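# Sort loose wooden strips into matching colour rows

## Task

Put every loose wooden strip into the row that has the same colour as it, then open the grippers so nothing is held at the end.

## Robot and tools

Robot: two arms, left_arm and right_arm, each with a parallel two-finger gripper. All poses share one scene frame. The origin sits on the table surface midway between the arms, +x reaches out over the table, +z is up, and left_arm is mounted on the +y side. The names left and right refer to the arms only, not to image sides. On each gripper, the fingers extend along its own +z axis and close along its own y axis. The reported end_effector_position is the point between the pads, roughly 1 cm short of the fingertips.

Row layout (used by both execute_actions and move): one flat list of 16 numbers covering both arms, even when only one moves. Order: left_arm x, y, z, qw, qx, qy, qz, opening, then right_arm x, y, z, qw, qx, qy, qz, opening. x, y, z are an absolute target position in metres in the scene frame; the quaternion is an absolute target orientation, w first, in the scene frame. So each arm's part is a pose to go to, not an offset. Opening runs from -1 (closed) to +1 (fully open, 0.094 m). To keep an arm still, resend exactly the position and quaternion from the latest result taken before it should stop, plus the opening it needs; to hold an orientation steady, keep sending the same target quaternion rather than copying a drifted reported one.

execute_actions(actions): actions is a list of up to 15 actions; each action is a list of up to 15 rows, and each row lasts one control step of 1/30 s. If an action has fewer than 15 rows, its last row is repeated to fill 15 steps. An empty list simply returns the current state and images. Checks: per step, the commanded pose is clipped to at most 70 mm and 16 degrees from the measured pose, so distant targets take several actions, and after an action the arm continues only to its last clipped pose. An action is rejected for both arms if any target lies more than 0.6 m from that gripper's starting position along any of its own axes; if the first action fails this against the last reported state, or any action is malformed, nothing runs.

move(target, speed, blocking): target is one 16-number row as above. Each gripper travels in a straight line to its pose, turning the short way; all paths finish together, taking 0.5 to 10 s (cut off at 10 s). speed is the top path speed in m/s, 0.002 to 0.5, default 0.25; rotation is capped at twice that value in rad/s. The opening is applied at the start. Paths ignore obstacles and the other arm, and grippers can lag, wander or overshoot speed, especially with a near-straight arm. Faster moves hit harder, and a target set deeper beyond a contact presses harder. blocking=false returns after 0.5 s while motion continues; until a result shows it ended, further moves and action rows are refused, so use wait(0) or stop. The result adds a move: line with the ending (done, off_target, moving, held, fault) and any limits (paced: the sent pose was clipped; held: a check blocked some steps, after which the arm may speed up sharply), plus each gripper's distance to its pose. If only one arm is named, the other finished fine.

wait(seconds): 0 to 10 s; arms keep their last command; returns early when a running move ends. stop(): brakes a running move; needs stopping distance; fingers keep moving. zoom_image(camera, region): camera is cam_high, cam_left_wrist or cam_right_wrist (each 504x504); region is [x0, y0, x1, y1] in pixels from the top-left, at most 504 by 504. finished_scene(scene): ends the current scene, passing its number; irreversible. Replying without any tool call ends everything.

Reading results: the state line gives each gripper's position and quaternion (printed values may be off, more at long reach). Hand target lines show what the controller is now steering toward. Action calls list positions at some steps; HELD next to an arm means part of its command was withheld that step. A pose unreachable line means a clearance check altered or blocked that arm's command. grip_measured is the finger opening on the command scale (the last joint value is the opening in metres); each gripper has a fixed error of up to about 1 mm. Arms often stop a centimetre or more off target, usually low, so aim slightly high and check. Joint limits (rad): waist -2.618 to 3.054, shoulder 0 to 3.142, elbow 0 to 3.142, wrist pitch -1.571 to 1.571, wrist yaw -1.571 to 1.571, wrist roll -2.094 to 2.094.

Gripping: to hold a strip, command an opening below grip_measured; about 0.03 lower gives a firm hold, less gives a gentler one. Pads push about 50 to 62 N at most, less on very thin parts (under about 2 mm), with a brief spike at first contact. Something may occasionally tug a held strip or nudge a loose one, so grip securely.

Cautions: keep every object on the table; never let the arms collide or press on each other; avoid drops, slips, slams and hard shoves; an arm blocked by an object keeps pushing until re-commanded. Holding loads heats motors (even while you think): MOTOR HOT appears at 75 °C, at 90 °C that arm halts for 10 s, and at 100 °C it goes limp and falls; these show as OVER-TEMPERATURE FAULT lines. The robot holds its last command while you compose replies. Release all strips before ending.

Each tool is called after "Call:" by a JSON object that holds its "api" and its "payload", one argument or row to a line.

## Session

Call:
{"api": "execute_actions", "payload": {
  "actions": []
}}

Scene clock: 0.00 s.
left_arm: end_effector_position=(+0.2187, +0.4626, +0.1497) grip_measured=+1.000 end_effector_quat_wxyz=(+0.405, -0.217, +0.877, -0.136) | right_arm: end_effector_position=(+0.5424, -0.0750, +0.1320) grip_measured=+1.000 end_effector_quat_wxyz=(+0.696, -0.115, +0.649, +0.285)
Joint positions: left_arm=[ 0.896  0.844  0.625 -0.766  0.705  0.208  0.094] | right_arm=[ 0.264  2.436  1.341  1.227 -0.164  0.235  0.094]
Joint velocities: left_arm=[ 0.012 -0.007 -0.012  0.095  0.007  0.007  0.   ] | right_arm=[-0.022 -0.002 -0.007 -0.051 -0.066 -0.022  0.   ]
Hand target (left_arm): +0.220, +0.462, +0.154; +0.412, -0.211, +0.876, -0.136
Hand target (right_arm): +0.543, -0.075, +0.150; +0.708, -0.115, +0.635, +0.288

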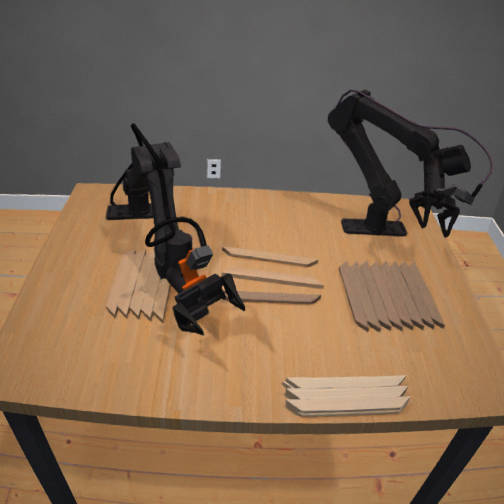

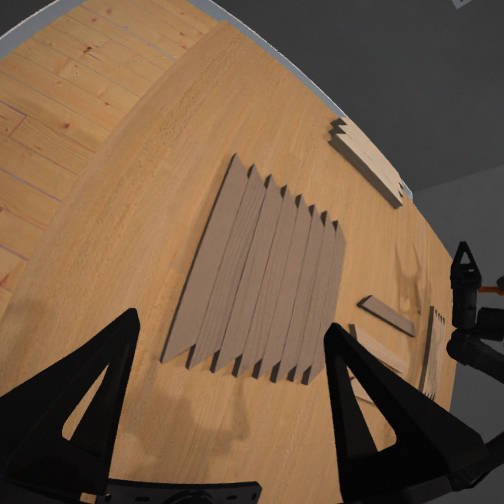

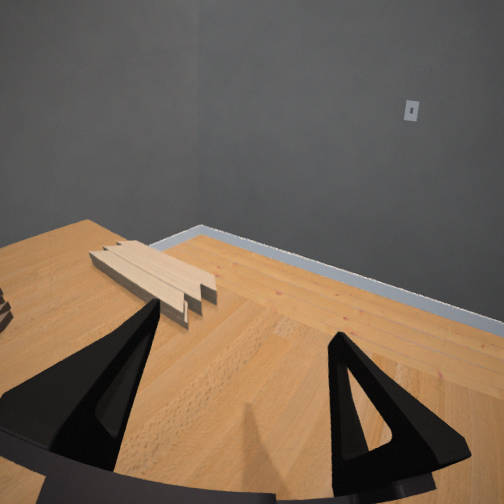

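Call:
{"api": "move", "payload": {
  "target": [0.2187,0.4626,0.15,0.405,-0.217,0.877,-0.136,1,0.2,-0.05,0.3,0,0,1,0,1]
}}

Call:
{"api": "zoom_image", "payload": {
  "camera": "cam_high",
  "region": [80,180,480,430]
}}

Scene clock: 4.77 s.
left_arm: end_effector_position=(+0.2184, +0.4630, +0.1494) grip_measured=+1.000 end_effector_quat_wxyz=(+0.405, -0.218, +0.878, -0.135) | right_arm: end_effector_position=(+0.2037, -0.0478, +0.2929) grip_measured=+1.000 end_effector_quat_wxyz=(+0.133, -0.011, +0.982, +0.137)
Joint positions: left_arm=[ 0.896  0.844  0.625 -0.766  0.702  0.208  0.094] | right_arm=[ 0.799  1.807  2.195 -1.577  0.046  0.903  0.094]
Joint velocities: left_arm=[-0.002 -0.002 -0.007 -0.022  0.007 -0.022  0.   ] | right_arm=[-0.012  0.012  0.017 -0.007 -0.051  0.007  0.   ]
Hand target (left_arm): +0.219, +0.463, +0.150; +0.405, -0.217, +0.878, -0.136
Hand target (right_arm): +0.200, -0.052, +0.301; +0.136, -0.008, +0.980, +0.147
Off the commanded pose (left_arm): 0.001 m, 0 deg.
Off the commanded pose (right_arm): 0.008 m, 22 deg; orientation clipped at the last step of the last action.
joint sent to its limit (right arm) — the command would take joint 4 (wrist pitch) past its lower limit, so that joint was sent only as far as its limit.
move: off_target (right_arm); limits=paced

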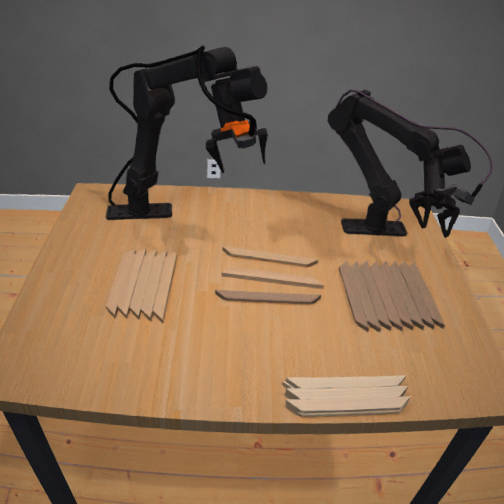

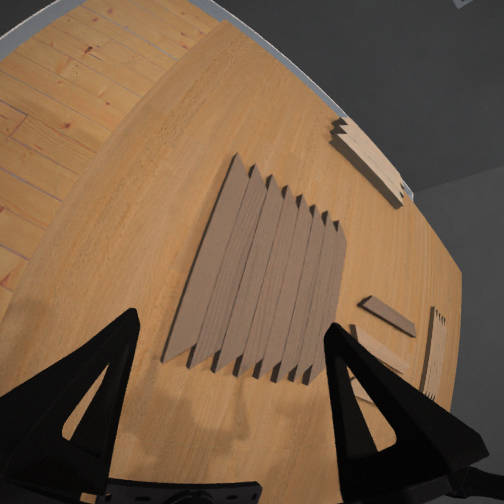

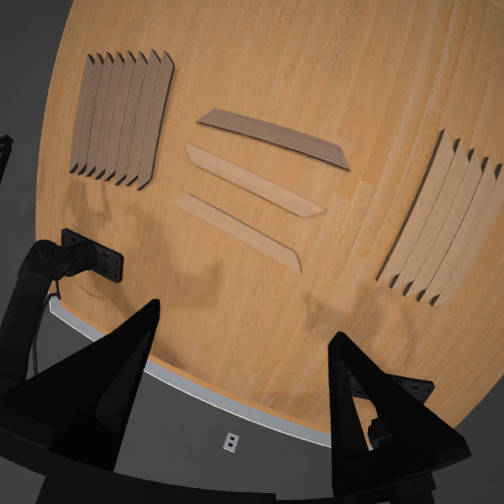

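Region (80, 180, 480, 430) of cam_high's 504x504 image, scaled by 1.260, with more detail than that image has; it fills the top 315 rows of this view, and the rest is white.

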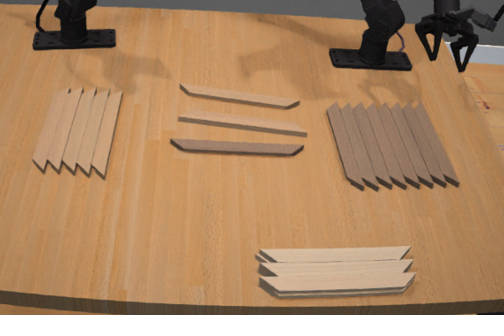

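Call:
{"api": "move", "payload": {
  "target": [0.2187,0.4626,0.15,0.405,-0.217,0.877,-0.136,1,0.2,-0.03,0.1,0,-0.707,0.707,0,0.2]
}}

Scene clock: 10.07 s.
left_arm: end_effector_position=(+0.2183, +0.4633, +0.1491) grip_measured=+1.000 end_effector_quat_wxyz=(+0.404, -0.218, +0.878, -0.134) | right_arm: end_effector_position=(+0.2003, -0.0347, +0.1020) grip_measured=+0.202 end_effector_quat_wxyz=(-0.006, -0.703, +0.711, -0.001)
Joint positions: left_arm=[ 0.896  0.844  0.625 -0.766  0.7    0.208  0.094] | right_arm=[ 0.805  2.032  1.774 -1.324 -0.    -0.618  0.056]
Joint velocities: left_arm=[-0.007  0.002  0.017 -0.007  0.051 -0.081  0.   ] | right_arm=[ 0.017  0.002  0.007 -0.022  0.022 -0.022  0.   ]
Hand target (left_arm): +0.219, +0.463, +0.150; +0.405, -0.217, +0.878, -0.136
Hand target (right_arm): +0.200, -0.031, +0.101; -0.000, +0.709, -0.705, +0.002
Off the commanded pose (left_arm): 0.001 m, 0 deg.
Off the commanded pose (right_arm): 0.005 m, 1 deg.
move: done

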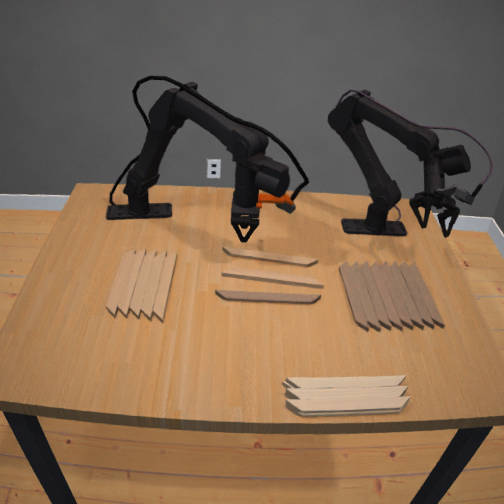

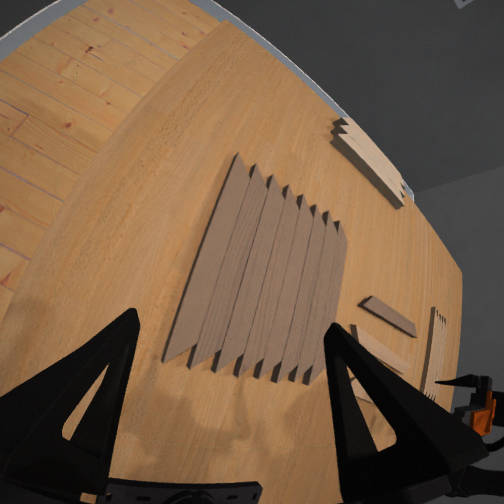

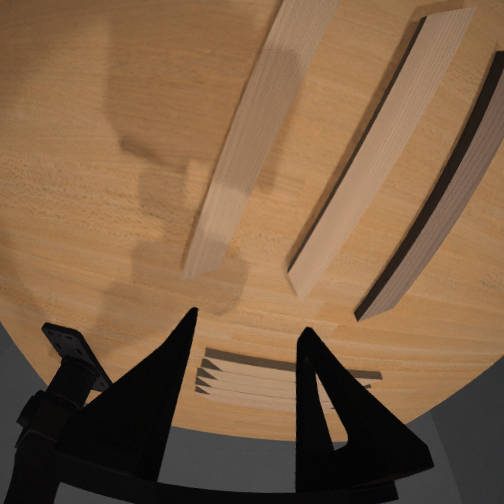

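Call:
{"api": "move", "payload": {
  "target": [0.2187,0.4626,0.15,0.405,-0.217,0.877,-0.136,1,0.19,0.02,0.045,0,-0.66,0.75,0,0.2]
}}

Scene clock: 11.53 s.
left_arm: end_effector_position=(+0.2182, +0.4635, +0.1490) grip_measured=+1.000 end_effector_quat_wxyz=(+0.404, -0.218, +0.878, -0.133) | right_arm: end_effector_position=(+0.1841, +0.0085, +0.0331) grip_measured=+0.202 end_effector_quat_wxyz=(-0.025, -0.662, +0.749, -0.008)
Joint positions: left_arm=[ 0.896  0.844  0.625 -0.766  0.699  0.208  0.094] | right_arm=[ 0.898  2.221  1.792 -1.195  0.001 -0.415  0.056]
Joint velocities: left_arm=[-0.007 -0.012  0.002 -0.051 -0.051 -0.037  0.   ] | right_arm=[-0.007 -0.007 -0.007 -0.022  0.037  0.066 -0.   ]
Hand target (left_arm): +0.219, +0.463, +0.150; +0.405, -0.217, +0.878, -0.136
Hand target (right_arm): +0.190, +0.020, +0.045; +0.001, -0.661, +0.751, -0.000
Off the commanded pose (left_arm): 0.001 m, 0 deg.
Off the commanded pose (right_arm): 0.018 m, 3 deg.
move: off_target (right_arm)

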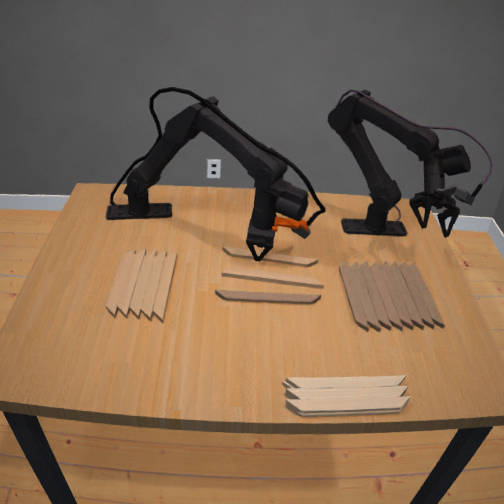

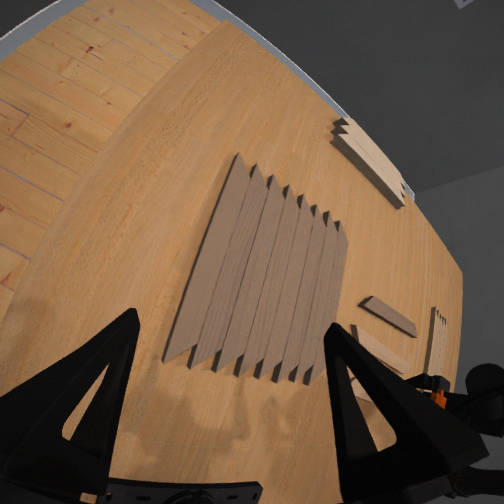

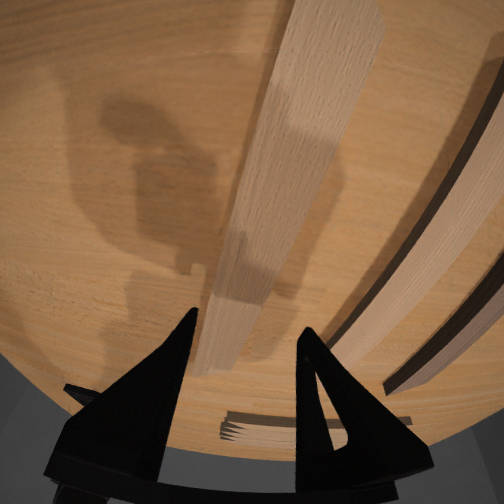

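Call:
{"api": "move", "payload": {
  "target": [0.2187,0.4626,0.15,0.405,-0.217,0.877,-0.136,1,0.184,0.04,0.045,0,-0.65,0.76,0,0.2]
}}

Call:
{"api": "move", "payload": {
  "target": [0.2187,0.4626,0.15,0.405,-0.217,0.877,-0.136,1,0.184,0.04,0.024,0,-0.65,0.76,0,0.2],
  "speed": 0.05
}}

Call:
{"api": "move", "payload": {
  "target": [0.2187,0.4626,0.15,0.405,-0.217,0.877,-0.136,1,0.184,0.04,0.024,0,-0.65,0.76,0,-0.6]
}}

Scene clock: 12.93 s.
left_arm: end_effector_position=(+0.2181, +0.4637, +0.1489) grip_measured=+1.000 end_effector_quat_wxyz=(+0.404, -0.219, +0.878, -0.133) | right_arm: end_effector_position=(+0.1841, +0.0352, +0.0407) grip_measured=+0.202 end_effector_quat_wxyz=(-0.003, -0.651, +0.759, -0.002)
Joint positions: left_arm=[ 0.896  0.844  0.625 -0.766  0.697  0.208  0.094] | right_arm=[ 0.93   2.266  1.898 -1.21   0.001 -0.353  0.056]
Joint velocities: left_arm=[ 0.017 -0.007  0.012  0.081  0.037  0.007  0.   ] | right_arm=[-0.007  0.002 -0.027 -0.051 -0.007  0.037  0.   ]
Hand target (left_arm): +0.219, +0.463, +0.150; +0.405, -0.217, +0.878, -0.136
Hand target (right_arm): +0.184, +0.040, +0.045; +0.000, -0.650, +0.760, +0.000
Off the commanded pose (left_arm): 0.002 m, 0 deg.
Off the commanded pose (right_arm): 0.006 m, 0 deg.
move: done

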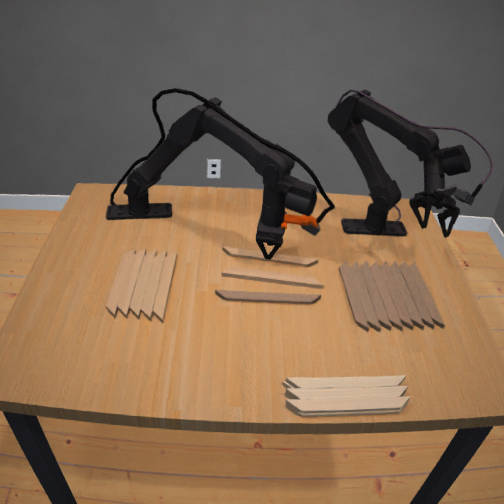

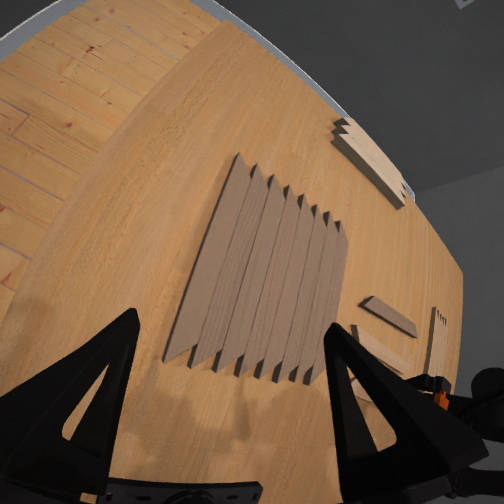

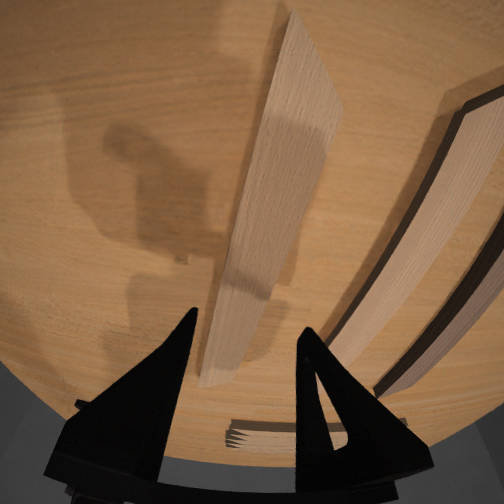

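Scene clock: 13.77 s.
left_arm: end_effector_position=(+0.2180, +0.4638, +0.1488) grip_measured=+1.000 end_effector_quat_wxyz=(+0.404, -0.219, +0.879, -0.132) | right_arm: end_effector_position=(+0.1843, +0.0356, +0.0248) grip_measured=+0.202 end_effector_quat_wxyz=(-0.007, -0.650, +0.760, -0.003)
Joint positions: left_arm=[ 0.896  0.844  0.625 -0.766  0.696  0.208  0.094] | right_arm=[ 0.93   2.287  1.87  -1.169  0.001 -0.351  0.056]
Joint velocities: left_arm=[ 0.012 -0.002  0.002  0.007  0.037 -0.037  0.   ] | right_arm=[-0.002  0.007  0.012  0.051  0.022  0.007  0.   ]
Hand target (left_arm): +0.219, +0.463, +0.150; +0.405, -0.217, +0.878, -0.136
Hand target (right_arm): +0.184, +0.040, +0.024; +0.000, -0.650, +0.760, +0.000
Off the commanded pose (left_arm): 0.002 m, 1 deg.
Off the commanded pose (right_arm): 0.004 m, 1 deg.
move: done

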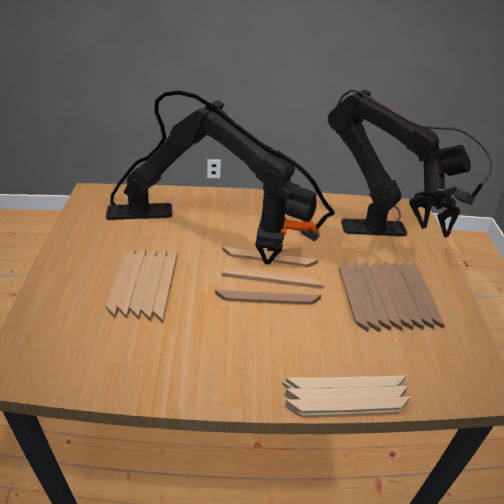

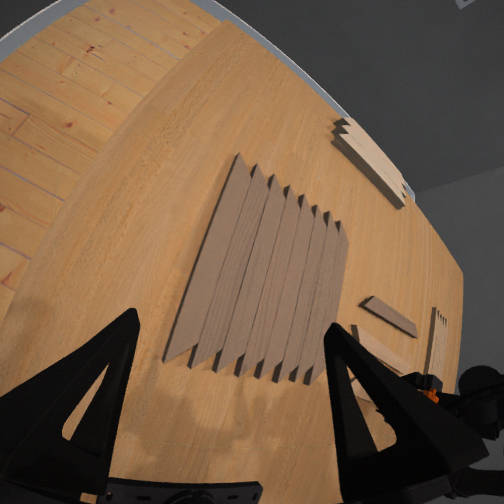

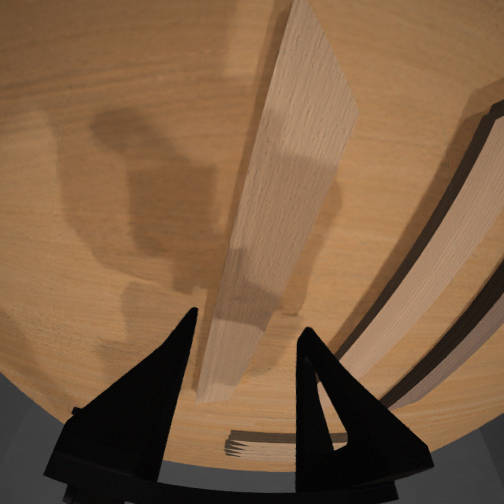

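Scene clock: 14.47 s.
left_arm: end_effector_position=(+0.2179, +0.4640, +0.1487) grip_measured=+1.000 end_effector_quat_wxyz=(+0.403, -0.219, +0.879, -0.132) | right_arm: end_effector_position=(+0.1841, +0.0357, +0.0248) grip_measured=-0.598 end_effector_quat_wxyz=(-0.007, -0.650, +0.760, -0.002)
Joint positions: left_arm=[ 0.896  0.844  0.625 -0.766  0.695  0.208  0.094] | right_arm=[ 0.93   2.287  1.87  -1.169 -0.001 -0.35   0.019]
Joint velocities: left_arm=[-0.002 -0.007 -0.017  0.007 -0.022 -0.022  0.   ] | right_arm=[-0.027 -0.012 -0.012  0.081  0.037  0.022  0.001]
Hand target (left_arm): +0.219, +0.463, +0.150; +0.405, -0.217, +0.878, -0.136
Hand target (right_arm): +0.184, +0.040, +0.024; -0.000, -0.650, +0.760, +0.000
Off the commanded pose (left_arm): 0.002 m, 1 deg.
Off the commanded pose (right_arm): 0.004 m, 1 deg.
move: done

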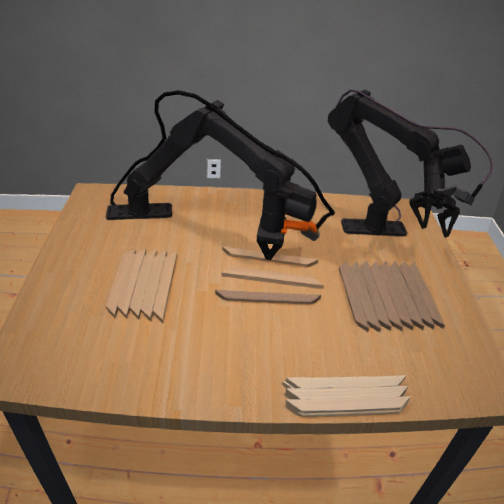

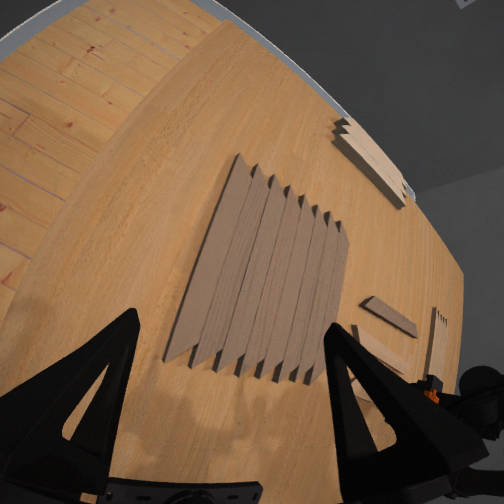

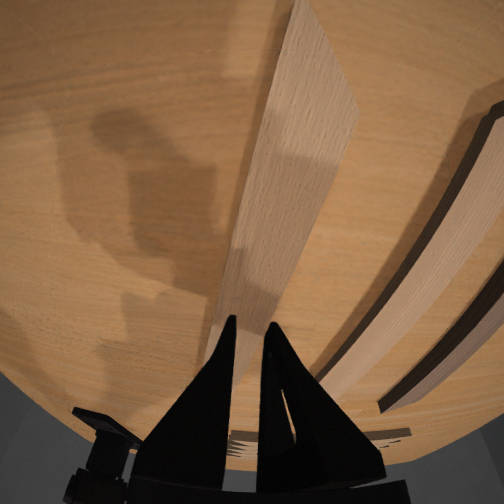

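Too high.

Call:
{"api": "move", "payload": {
  "target": [0.2187,0.4626,0.15,0.405,-0.217,0.877,-0.136,1,0.178,0.04,0.026,0,-0.65,0.76,0,0.2]
}}

Call:
{"api": "move", "payload": {
  "target": [0.2187,0.4626,0.15,0.405,-0.217,0.877,-0.136,1,0.178,0.04,0.008,0,-0.65,0.76,0,0.2],
  "speed": 0.04
}}

Call:
{"api": "move", "payload": {
  "target": [0.2187,0.4626,0.15,0.405,-0.217,0.877,-0.136,1,0.178,0.04,0.008,0,-0.65,0.76,0,-0.5]
}}

Scene clock: 15.70 s.
left_arm: end_effector_position=(+0.2178, +0.4641, +0.1486) grip_measured=+1.000 end_effector_quat_wxyz=(+0.403, -0.219, +0.879, -0.131) | right_arm: end_effector_position=(+0.1793, +0.0345, +0.0214) grip_measured=+0.198 end_effector_quat_wxyz=(-0.012, -0.649, +0.761, -0.004)
Joint positions: left_arm=[ 0.896  0.844  0.625 -0.766  0.694  0.208  0.094] | right_arm=[ 0.938  2.287  1.856 -1.166 -0.001 -0.339  0.056]
Joint velocities: left_arm=[-0.012  0.002  0.012 -0.022  0.007 -0.022  0.   ] | right_arm=[ 0.002  0.017 -0.007 -0.022 -0.022 -0.022 -0.   ]
Hand target (left_arm): +0.219, +0.463, +0.150; +0.405, -0.217, +0.878, -0.136
Hand target (right_arm): +0.178, +0.040, +0.026; -0.000, -0.650, +0.760, +0.000
Off the commanded pose (left_arm): 0.002 m, 1 deg.
Off the commanded pose (right_arm): 0.007 m, 2 deg.
move: done

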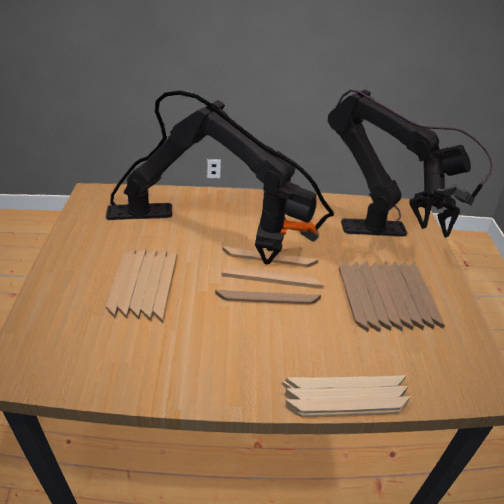

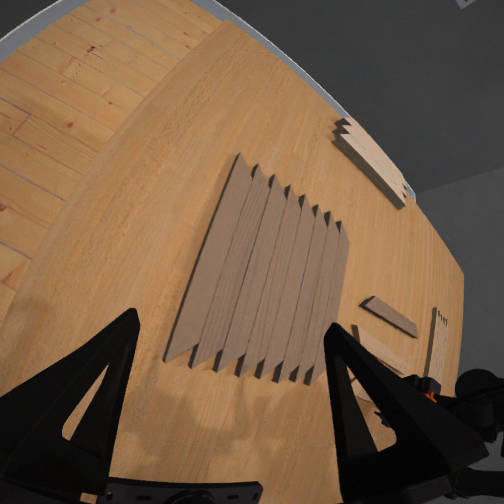

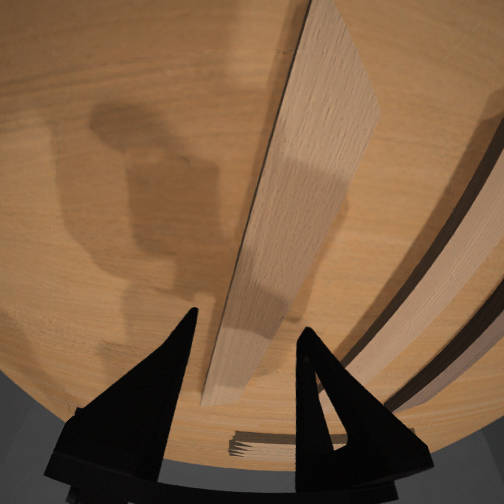

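Scene clock: 16.40 s.
left_arm: end_effector_position=(+0.2178, +0.4642, +0.1485) grip_measured=+1.000 end_effector_quat_wxyz=(+0.403, -0.219, +0.879, -0.131) | right_arm: end_effector_position=(+0.1789, +0.0336, +0.0127) grip_measured=+0.198 end_effector_quat_wxyz=(-0.011, -0.648, +0.762, -0.004)
Joint positions: left_arm=[ 0.896  0.844  0.625 -0.766  0.693  0.208  0.094] | right_arm=[ 0.938  2.287  1.821 -1.127 -0.    -0.337  0.056]
Joint velocities: left_arm=[-0.002 -0.017 -0.007  0.022 -0.081  0.037  0.   ] | right_arm=[-0.017 -0.002  0.007 -0.066  0.022 -0.037  0.001]
Hand target (left_arm): +0.219, +0.463, +0.150; +0.405, -0.217, +0.878, -0.136
Hand target (right_arm): +0.178, +0.040, +0.008; -0.000, -0.650, +0.760, -0.000
Off the commanded pose (left_arm): 0.002 m, 1 deg.
Off the commanded pose (right_arm): 0.008 m, 1 deg.
move: done

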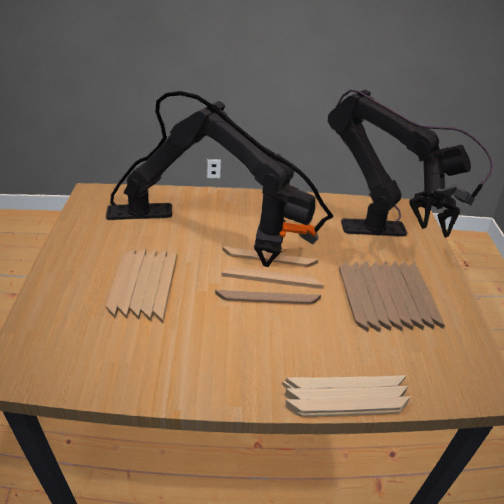

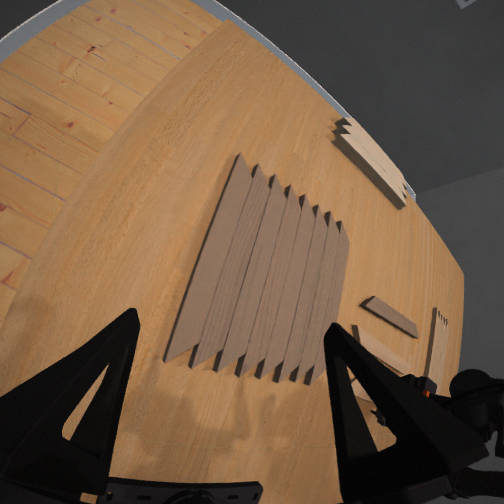

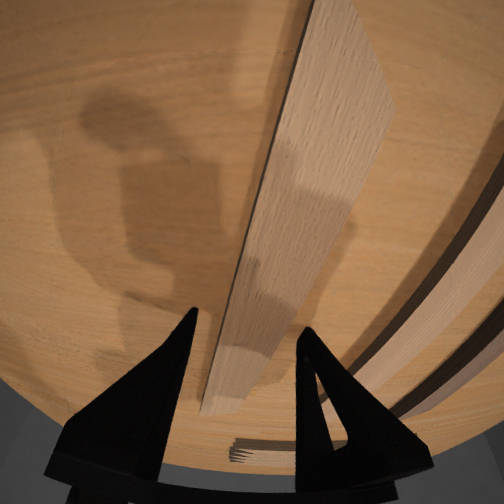

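Scene clock: 17.10 s.
left_arm: end_effector_position=(+0.2177, +0.4644, +0.1484) grip_measured=+1.000 end_effector_quat_wxyz=(+0.403, -0.220, +0.879, -0.130) | right_arm: end_effector_position=(+0.1794, +0.0335, +0.0122) grip_measured=-0.426 end_effector_quat_wxyz=(-0.010, -0.648, +0.762, -0.005)
Joint positions: left_arm=[ 0.896  0.844  0.625 -0.766  0.692  0.208  0.094] | right_arm=[ 0.938  2.287  1.819 -1.124  0.003 -0.337  0.027]
Joint velocities: left_arm=[-0.007 -0.017 -0.012 -0.095  0.022 -0.007  0.   ] | right_arm=[-0.002 -0.007 -0.002  0.022 -0.007  0.007 -0.   ]
Hand target (left_arm): +0.219, +0.463, +0.150; +0.405, -0.217, +0.878, -0.136
Hand target (right_arm): +0.178, +0.040, +0.008; -0.000, -0.650, +0.760, -0.000
Off the commanded pose (left_arm): 0.003 m, 1 deg.
Off the commanded pose (right_arm): 0.008 m, 1 deg.
move: done

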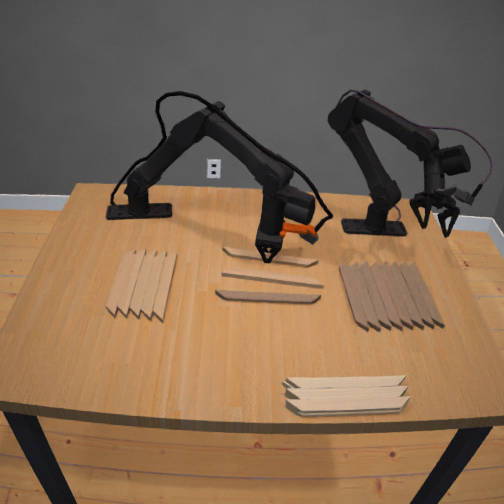

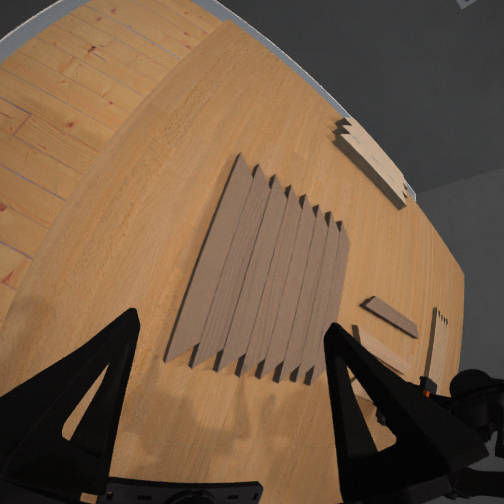

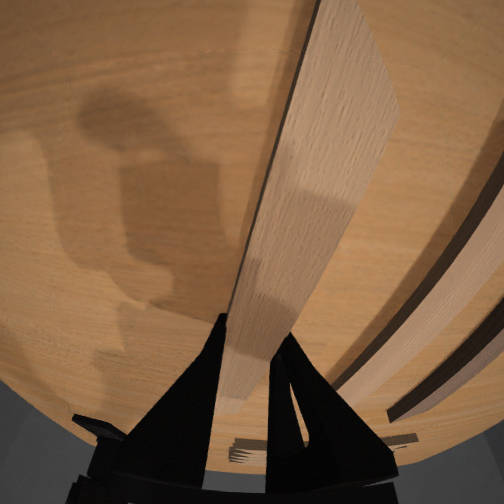

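Call:
{"api": "move", "payload": {
  "target": [0.24,0.3,0.12,0,0.755,0.656,0,0.2,0.2,-0.05,0.07,0,-0.4,0.92,0,-0.5]
}}

Call:
{"api": "move", "payload": {
  "target": [0.245,0.09,0.06,0,0.755,0.656,0,0.2,0.29,-0.16,0.05,0,0,1,0,-0.5]
}}

Scene clock: 22.83 s.
left_arm: end_effector_position=(+0.2397, +0.3047, +0.1161) grip_measured=+0.201 end_effector_quat_wxyz=(-0.007, +0.748, +0.663, +0.010) | right_arm: end_effector_position=(+0.1979, -0.0478, +0.0559) grip_measured=-0.426 end_effector_quat_wxyz=(-0.014, -0.406, +0.914, -0.009)
Joint positions: left_arm=[-0.288  1.483  1.175 -1.265 -0.025  1.421  0.056] | right_arm=[ 0.79   2.028  1.583 -1.159  0.002  0.09   0.027]
Joint velocities: left_arm=[ 0.007  0.002 -0.007 -0.051 -0.051 -0.022  0.   ] | right_arm=[-0.017 -0.007 -0.007  0.007  0.051 -0.051 -0.   ]
Hand target (left_arm): +0.241, +0.302, +0.121; -0.010, +0.756, +0.655, +0.009
Hand target (right_arm): +0.200, -0.050, +0.070; -0.002, -0.399, +0.917, +0.000
Off the commanded pose (left_arm): 0.006 m, 2 deg.
Off the commanded pose (right_arm): 0.014 m, 2 deg.
move: off_target (right_arm)

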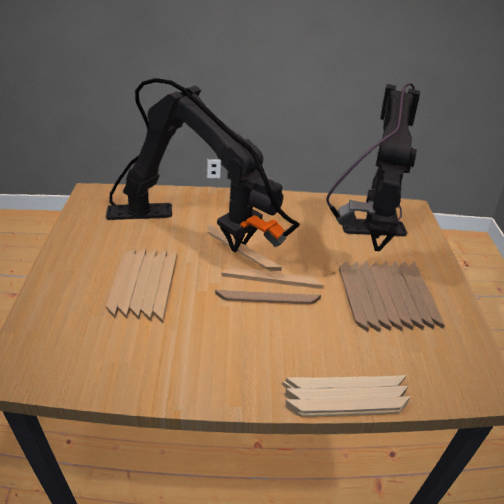

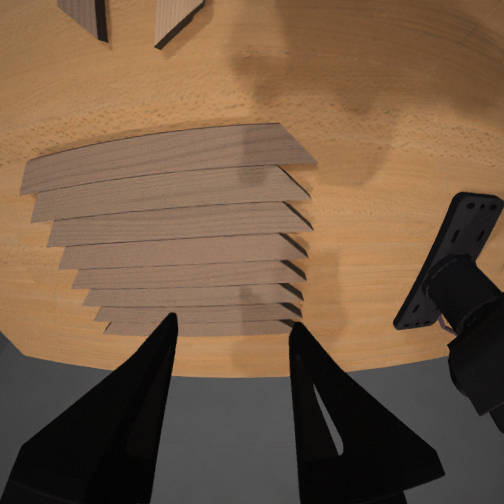

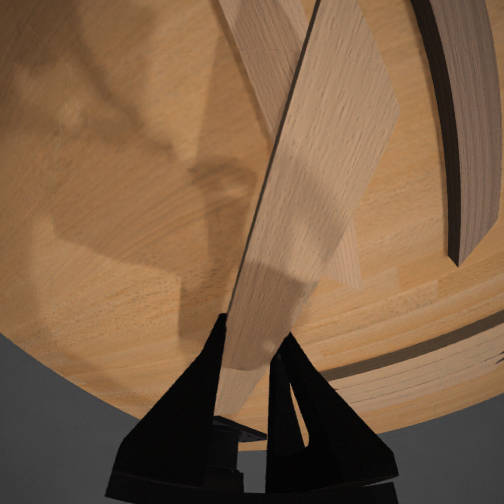

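Scene clock: 24.97 s.
left_arm: end_effector_position=(+0.2434, +0.1027, +0.0546) grip_measured=+0.201 end_effector_quat_wxyz=(-0.015, +0.757, +0.653, +0.010) | right_arm: end_effector_position=(+0.2821, -0.1632, +0.0379) grip_measured=-0.426 end_effector_quat_wxyz=(-0.026, -0.006, +1.000, -0.016)
Joint positions: left_arm=[-0.854  1.965  1.487 -1.123 -0.021  0.883  0.056] | right_arm=[ 0.401  2.015  1.488 -1.106  0.002  0.524  0.027]
Joint velocities: left_arm=[-0.017  0.007 -0.012 -0.007 -0.051  0.066 -0.001] | right_arm=[ 0.022 -0.002 -0.007 -0.022  0.022  0.007 -0.001]
Hand target (left_arm): +0.248, +0.092, +0.059; +0.000, +0.755, +0.656, +0.006
Hand target (right_arm): +0.289, -0.160, +0.050; -0.004, +0.000, +1.000, -0.001
Off the commanded pose (left_arm): 0.014 m, 2 deg.
Off the commanded pose (right_arm): 0.015 m, 4 deg.
move: off_target (left_arm, right_arm)

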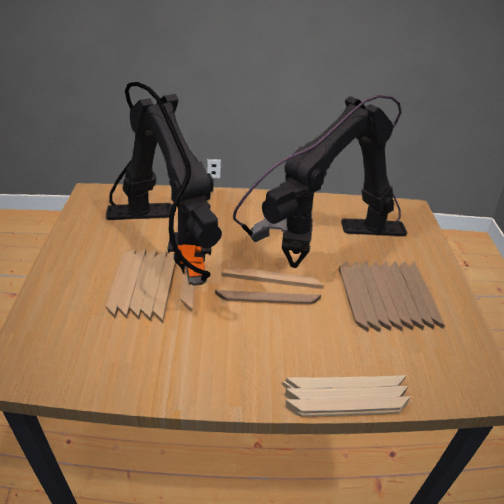

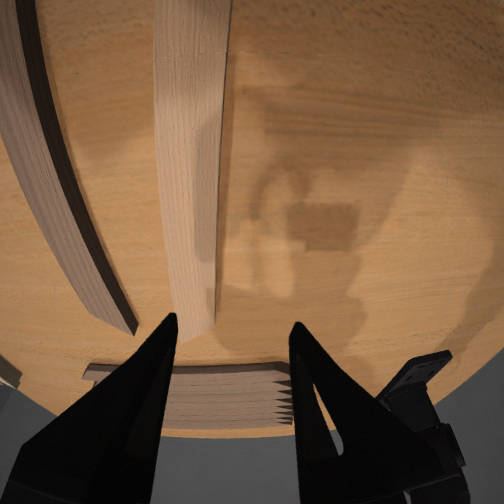

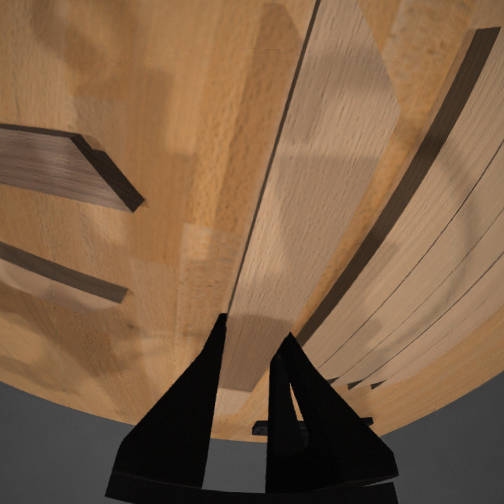

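Call:
{"api": "move", "payload": {
  "target": [0.268,0.07,0.045,0,0.73,0.683,0,0.2,0.3,-0.163,0.028,0,0.05,1,0,-0.5],
  "speed": 0.06
}}

Call:
{"api": "zoom_image", "payload": {
  "camera": "cam_high",
  "region": [90,220,250,340]
}}

Scene clock: 26.80 s.
left_arm: end_effector_position=(+0.2623, +0.0796, +0.0414) grip_measured=+0.201 end_effector_quat_wxyz=(-0.013, +0.735, +0.678, +0.007) | right_arm: end_effector_position=(+0.2960, -0.1613, +0.0332) grip_measured=-0.426 end_effector_quat_wxyz=(-0.001, +0.041, +0.999, -0.002)
Joint positions: left_arm=[-0.854  2.086  1.612 -1.123 -0.013  0.816  0.056] | right_arm=[ 0.386  2.015  1.471 -1.031  0.002  0.605  0.027]
Joint velocities: left_arm=[ 0.022 -0.002  0.012 -0.007  0.022 -0.022 -0.001] | right_arm=[-0.012 -0.017 -0.022 -0.051  0.051 -0.022  0.001]
Hand target (left_arm): +0.268, +0.071, +0.045; +0.000, +0.730, +0.683, -0.000
Hand target (right_arm): +0.300, -0.163, +0.028; -0.001, +0.050, +0.999, -0.000
Off the commanded pose (left_arm): 0.012 m, 2 deg.
Off the commanded pose (right_arm): 0.007 m, 1 deg.
move: off_target (left_arm)

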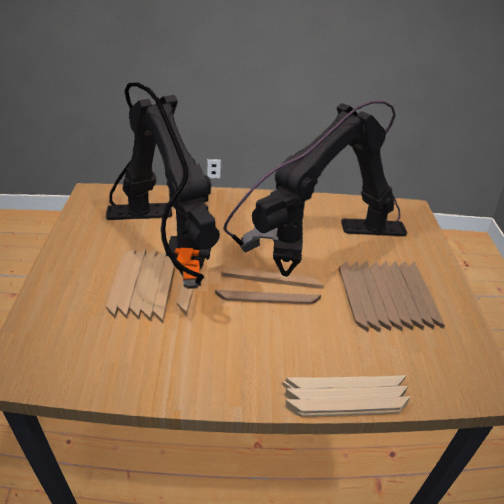

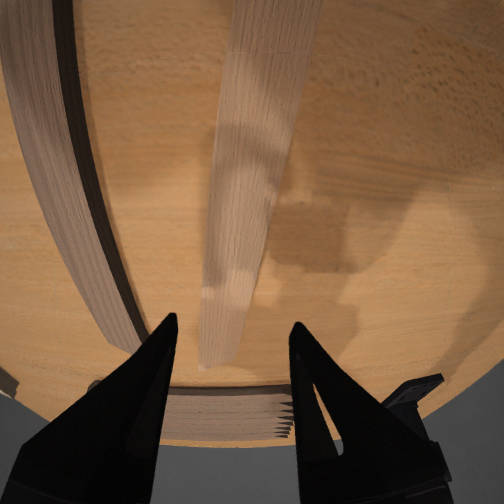

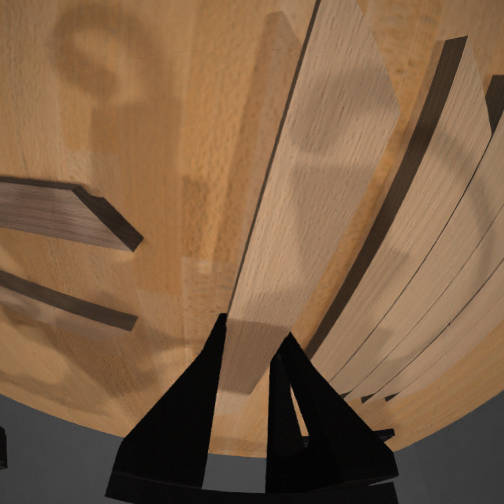

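Region (90, 220, 250, 340) of cam_high's 504x504 image, scaled by 3.150, with more detail than that image has; it fills the top 378 rows of this view, and the rest is white.

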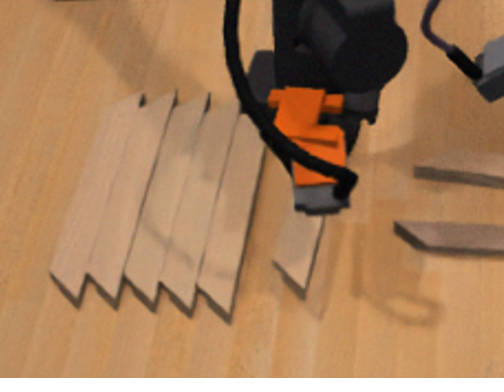

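Call:
{"api": "move", "payload": {
  "target": [0.272,0.07,0.012,0,0.74,0.673,0,0.2,0.3,-0.175,0.012,0,0.015,1,0,-0.5],
  "speed": 0.04
}}

Call:
{"api": "zoom_image", "payload": {
  "camera": "cam_high",
  "region": [90,220,250,340]
}}

Scene clock: 28.33 s.
left_arm: end_effector_position=(+0.2721, +0.0687, +0.0199) grip_measured=+0.201 end_effector_quat_wxyz=(+0.003, +0.739, +0.674, +0.006) | right_arm: end_effector_position=(+0.2964, -0.1733, +0.0173) grip_measured=-0.426 end_effector_quat_wxyz=(-0.001, +0.014, +1.000, -0.002)
Joint positions: left_arm=[-0.854  2.133  1.596 -1.027 -0.013  0.826  0.056] | right_arm=[ 0.357  2.015  1.404 -0.964  0.002  0.521  0.027]
Joint velocities: left_arm=[-0.007  0.007 -0.032  0.037  0.022  0.037 -0.001] | right_arm=[-0.007  0.002  0.002 -0.022 -0.022 -0.051 -0.   ]
Hand target (left_arm): +0.272, +0.071, +0.012; -0.000, +0.740, +0.673, -0.000
Hand target (right_arm): +0.300, -0.175, +0.012; -0.000, +0.015, +1.000, +0.000
Off the commanded pose (left_arm): 0.008 m, 1 deg.
Off the commanded pose (right_arm): 0.007 m, 0 deg.
move: done

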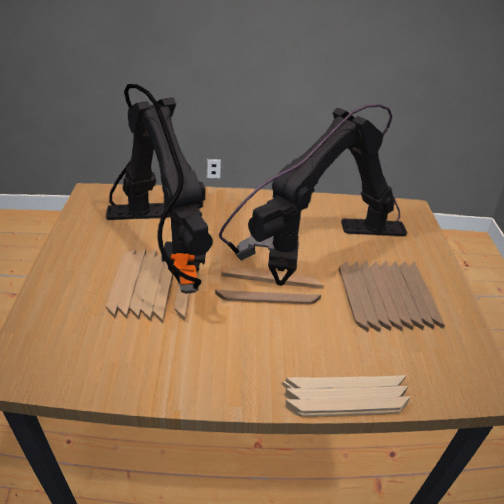

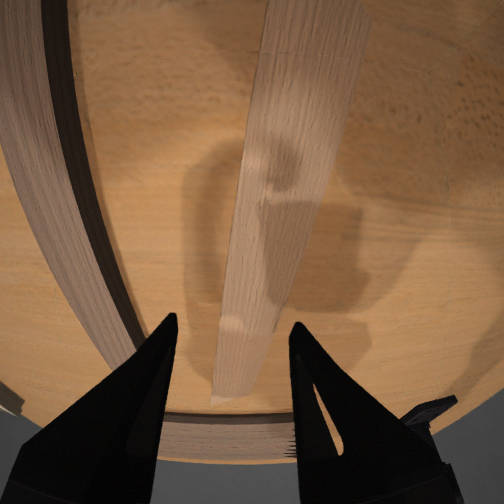

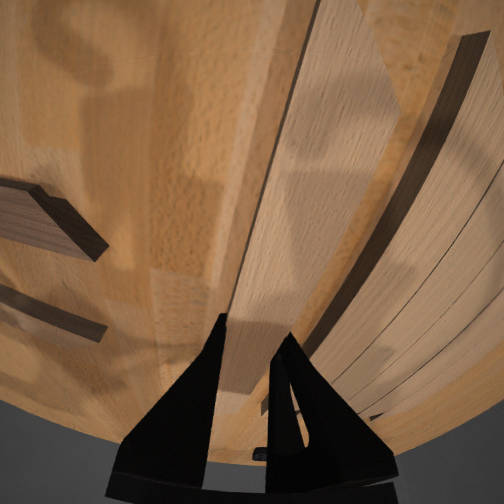

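Region (90, 220, 250, 340) of cam_high's 504x504 image, scaled by 3.150, with more detail than that image has; it fills the top 378 rows of this view, and the rest is white.

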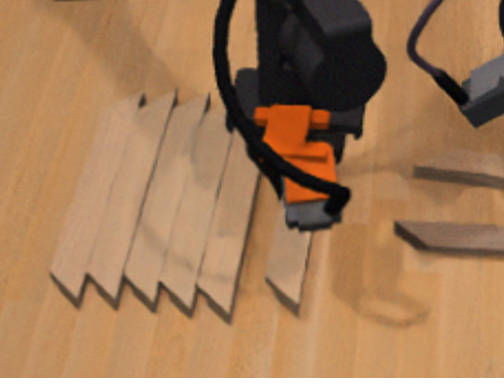

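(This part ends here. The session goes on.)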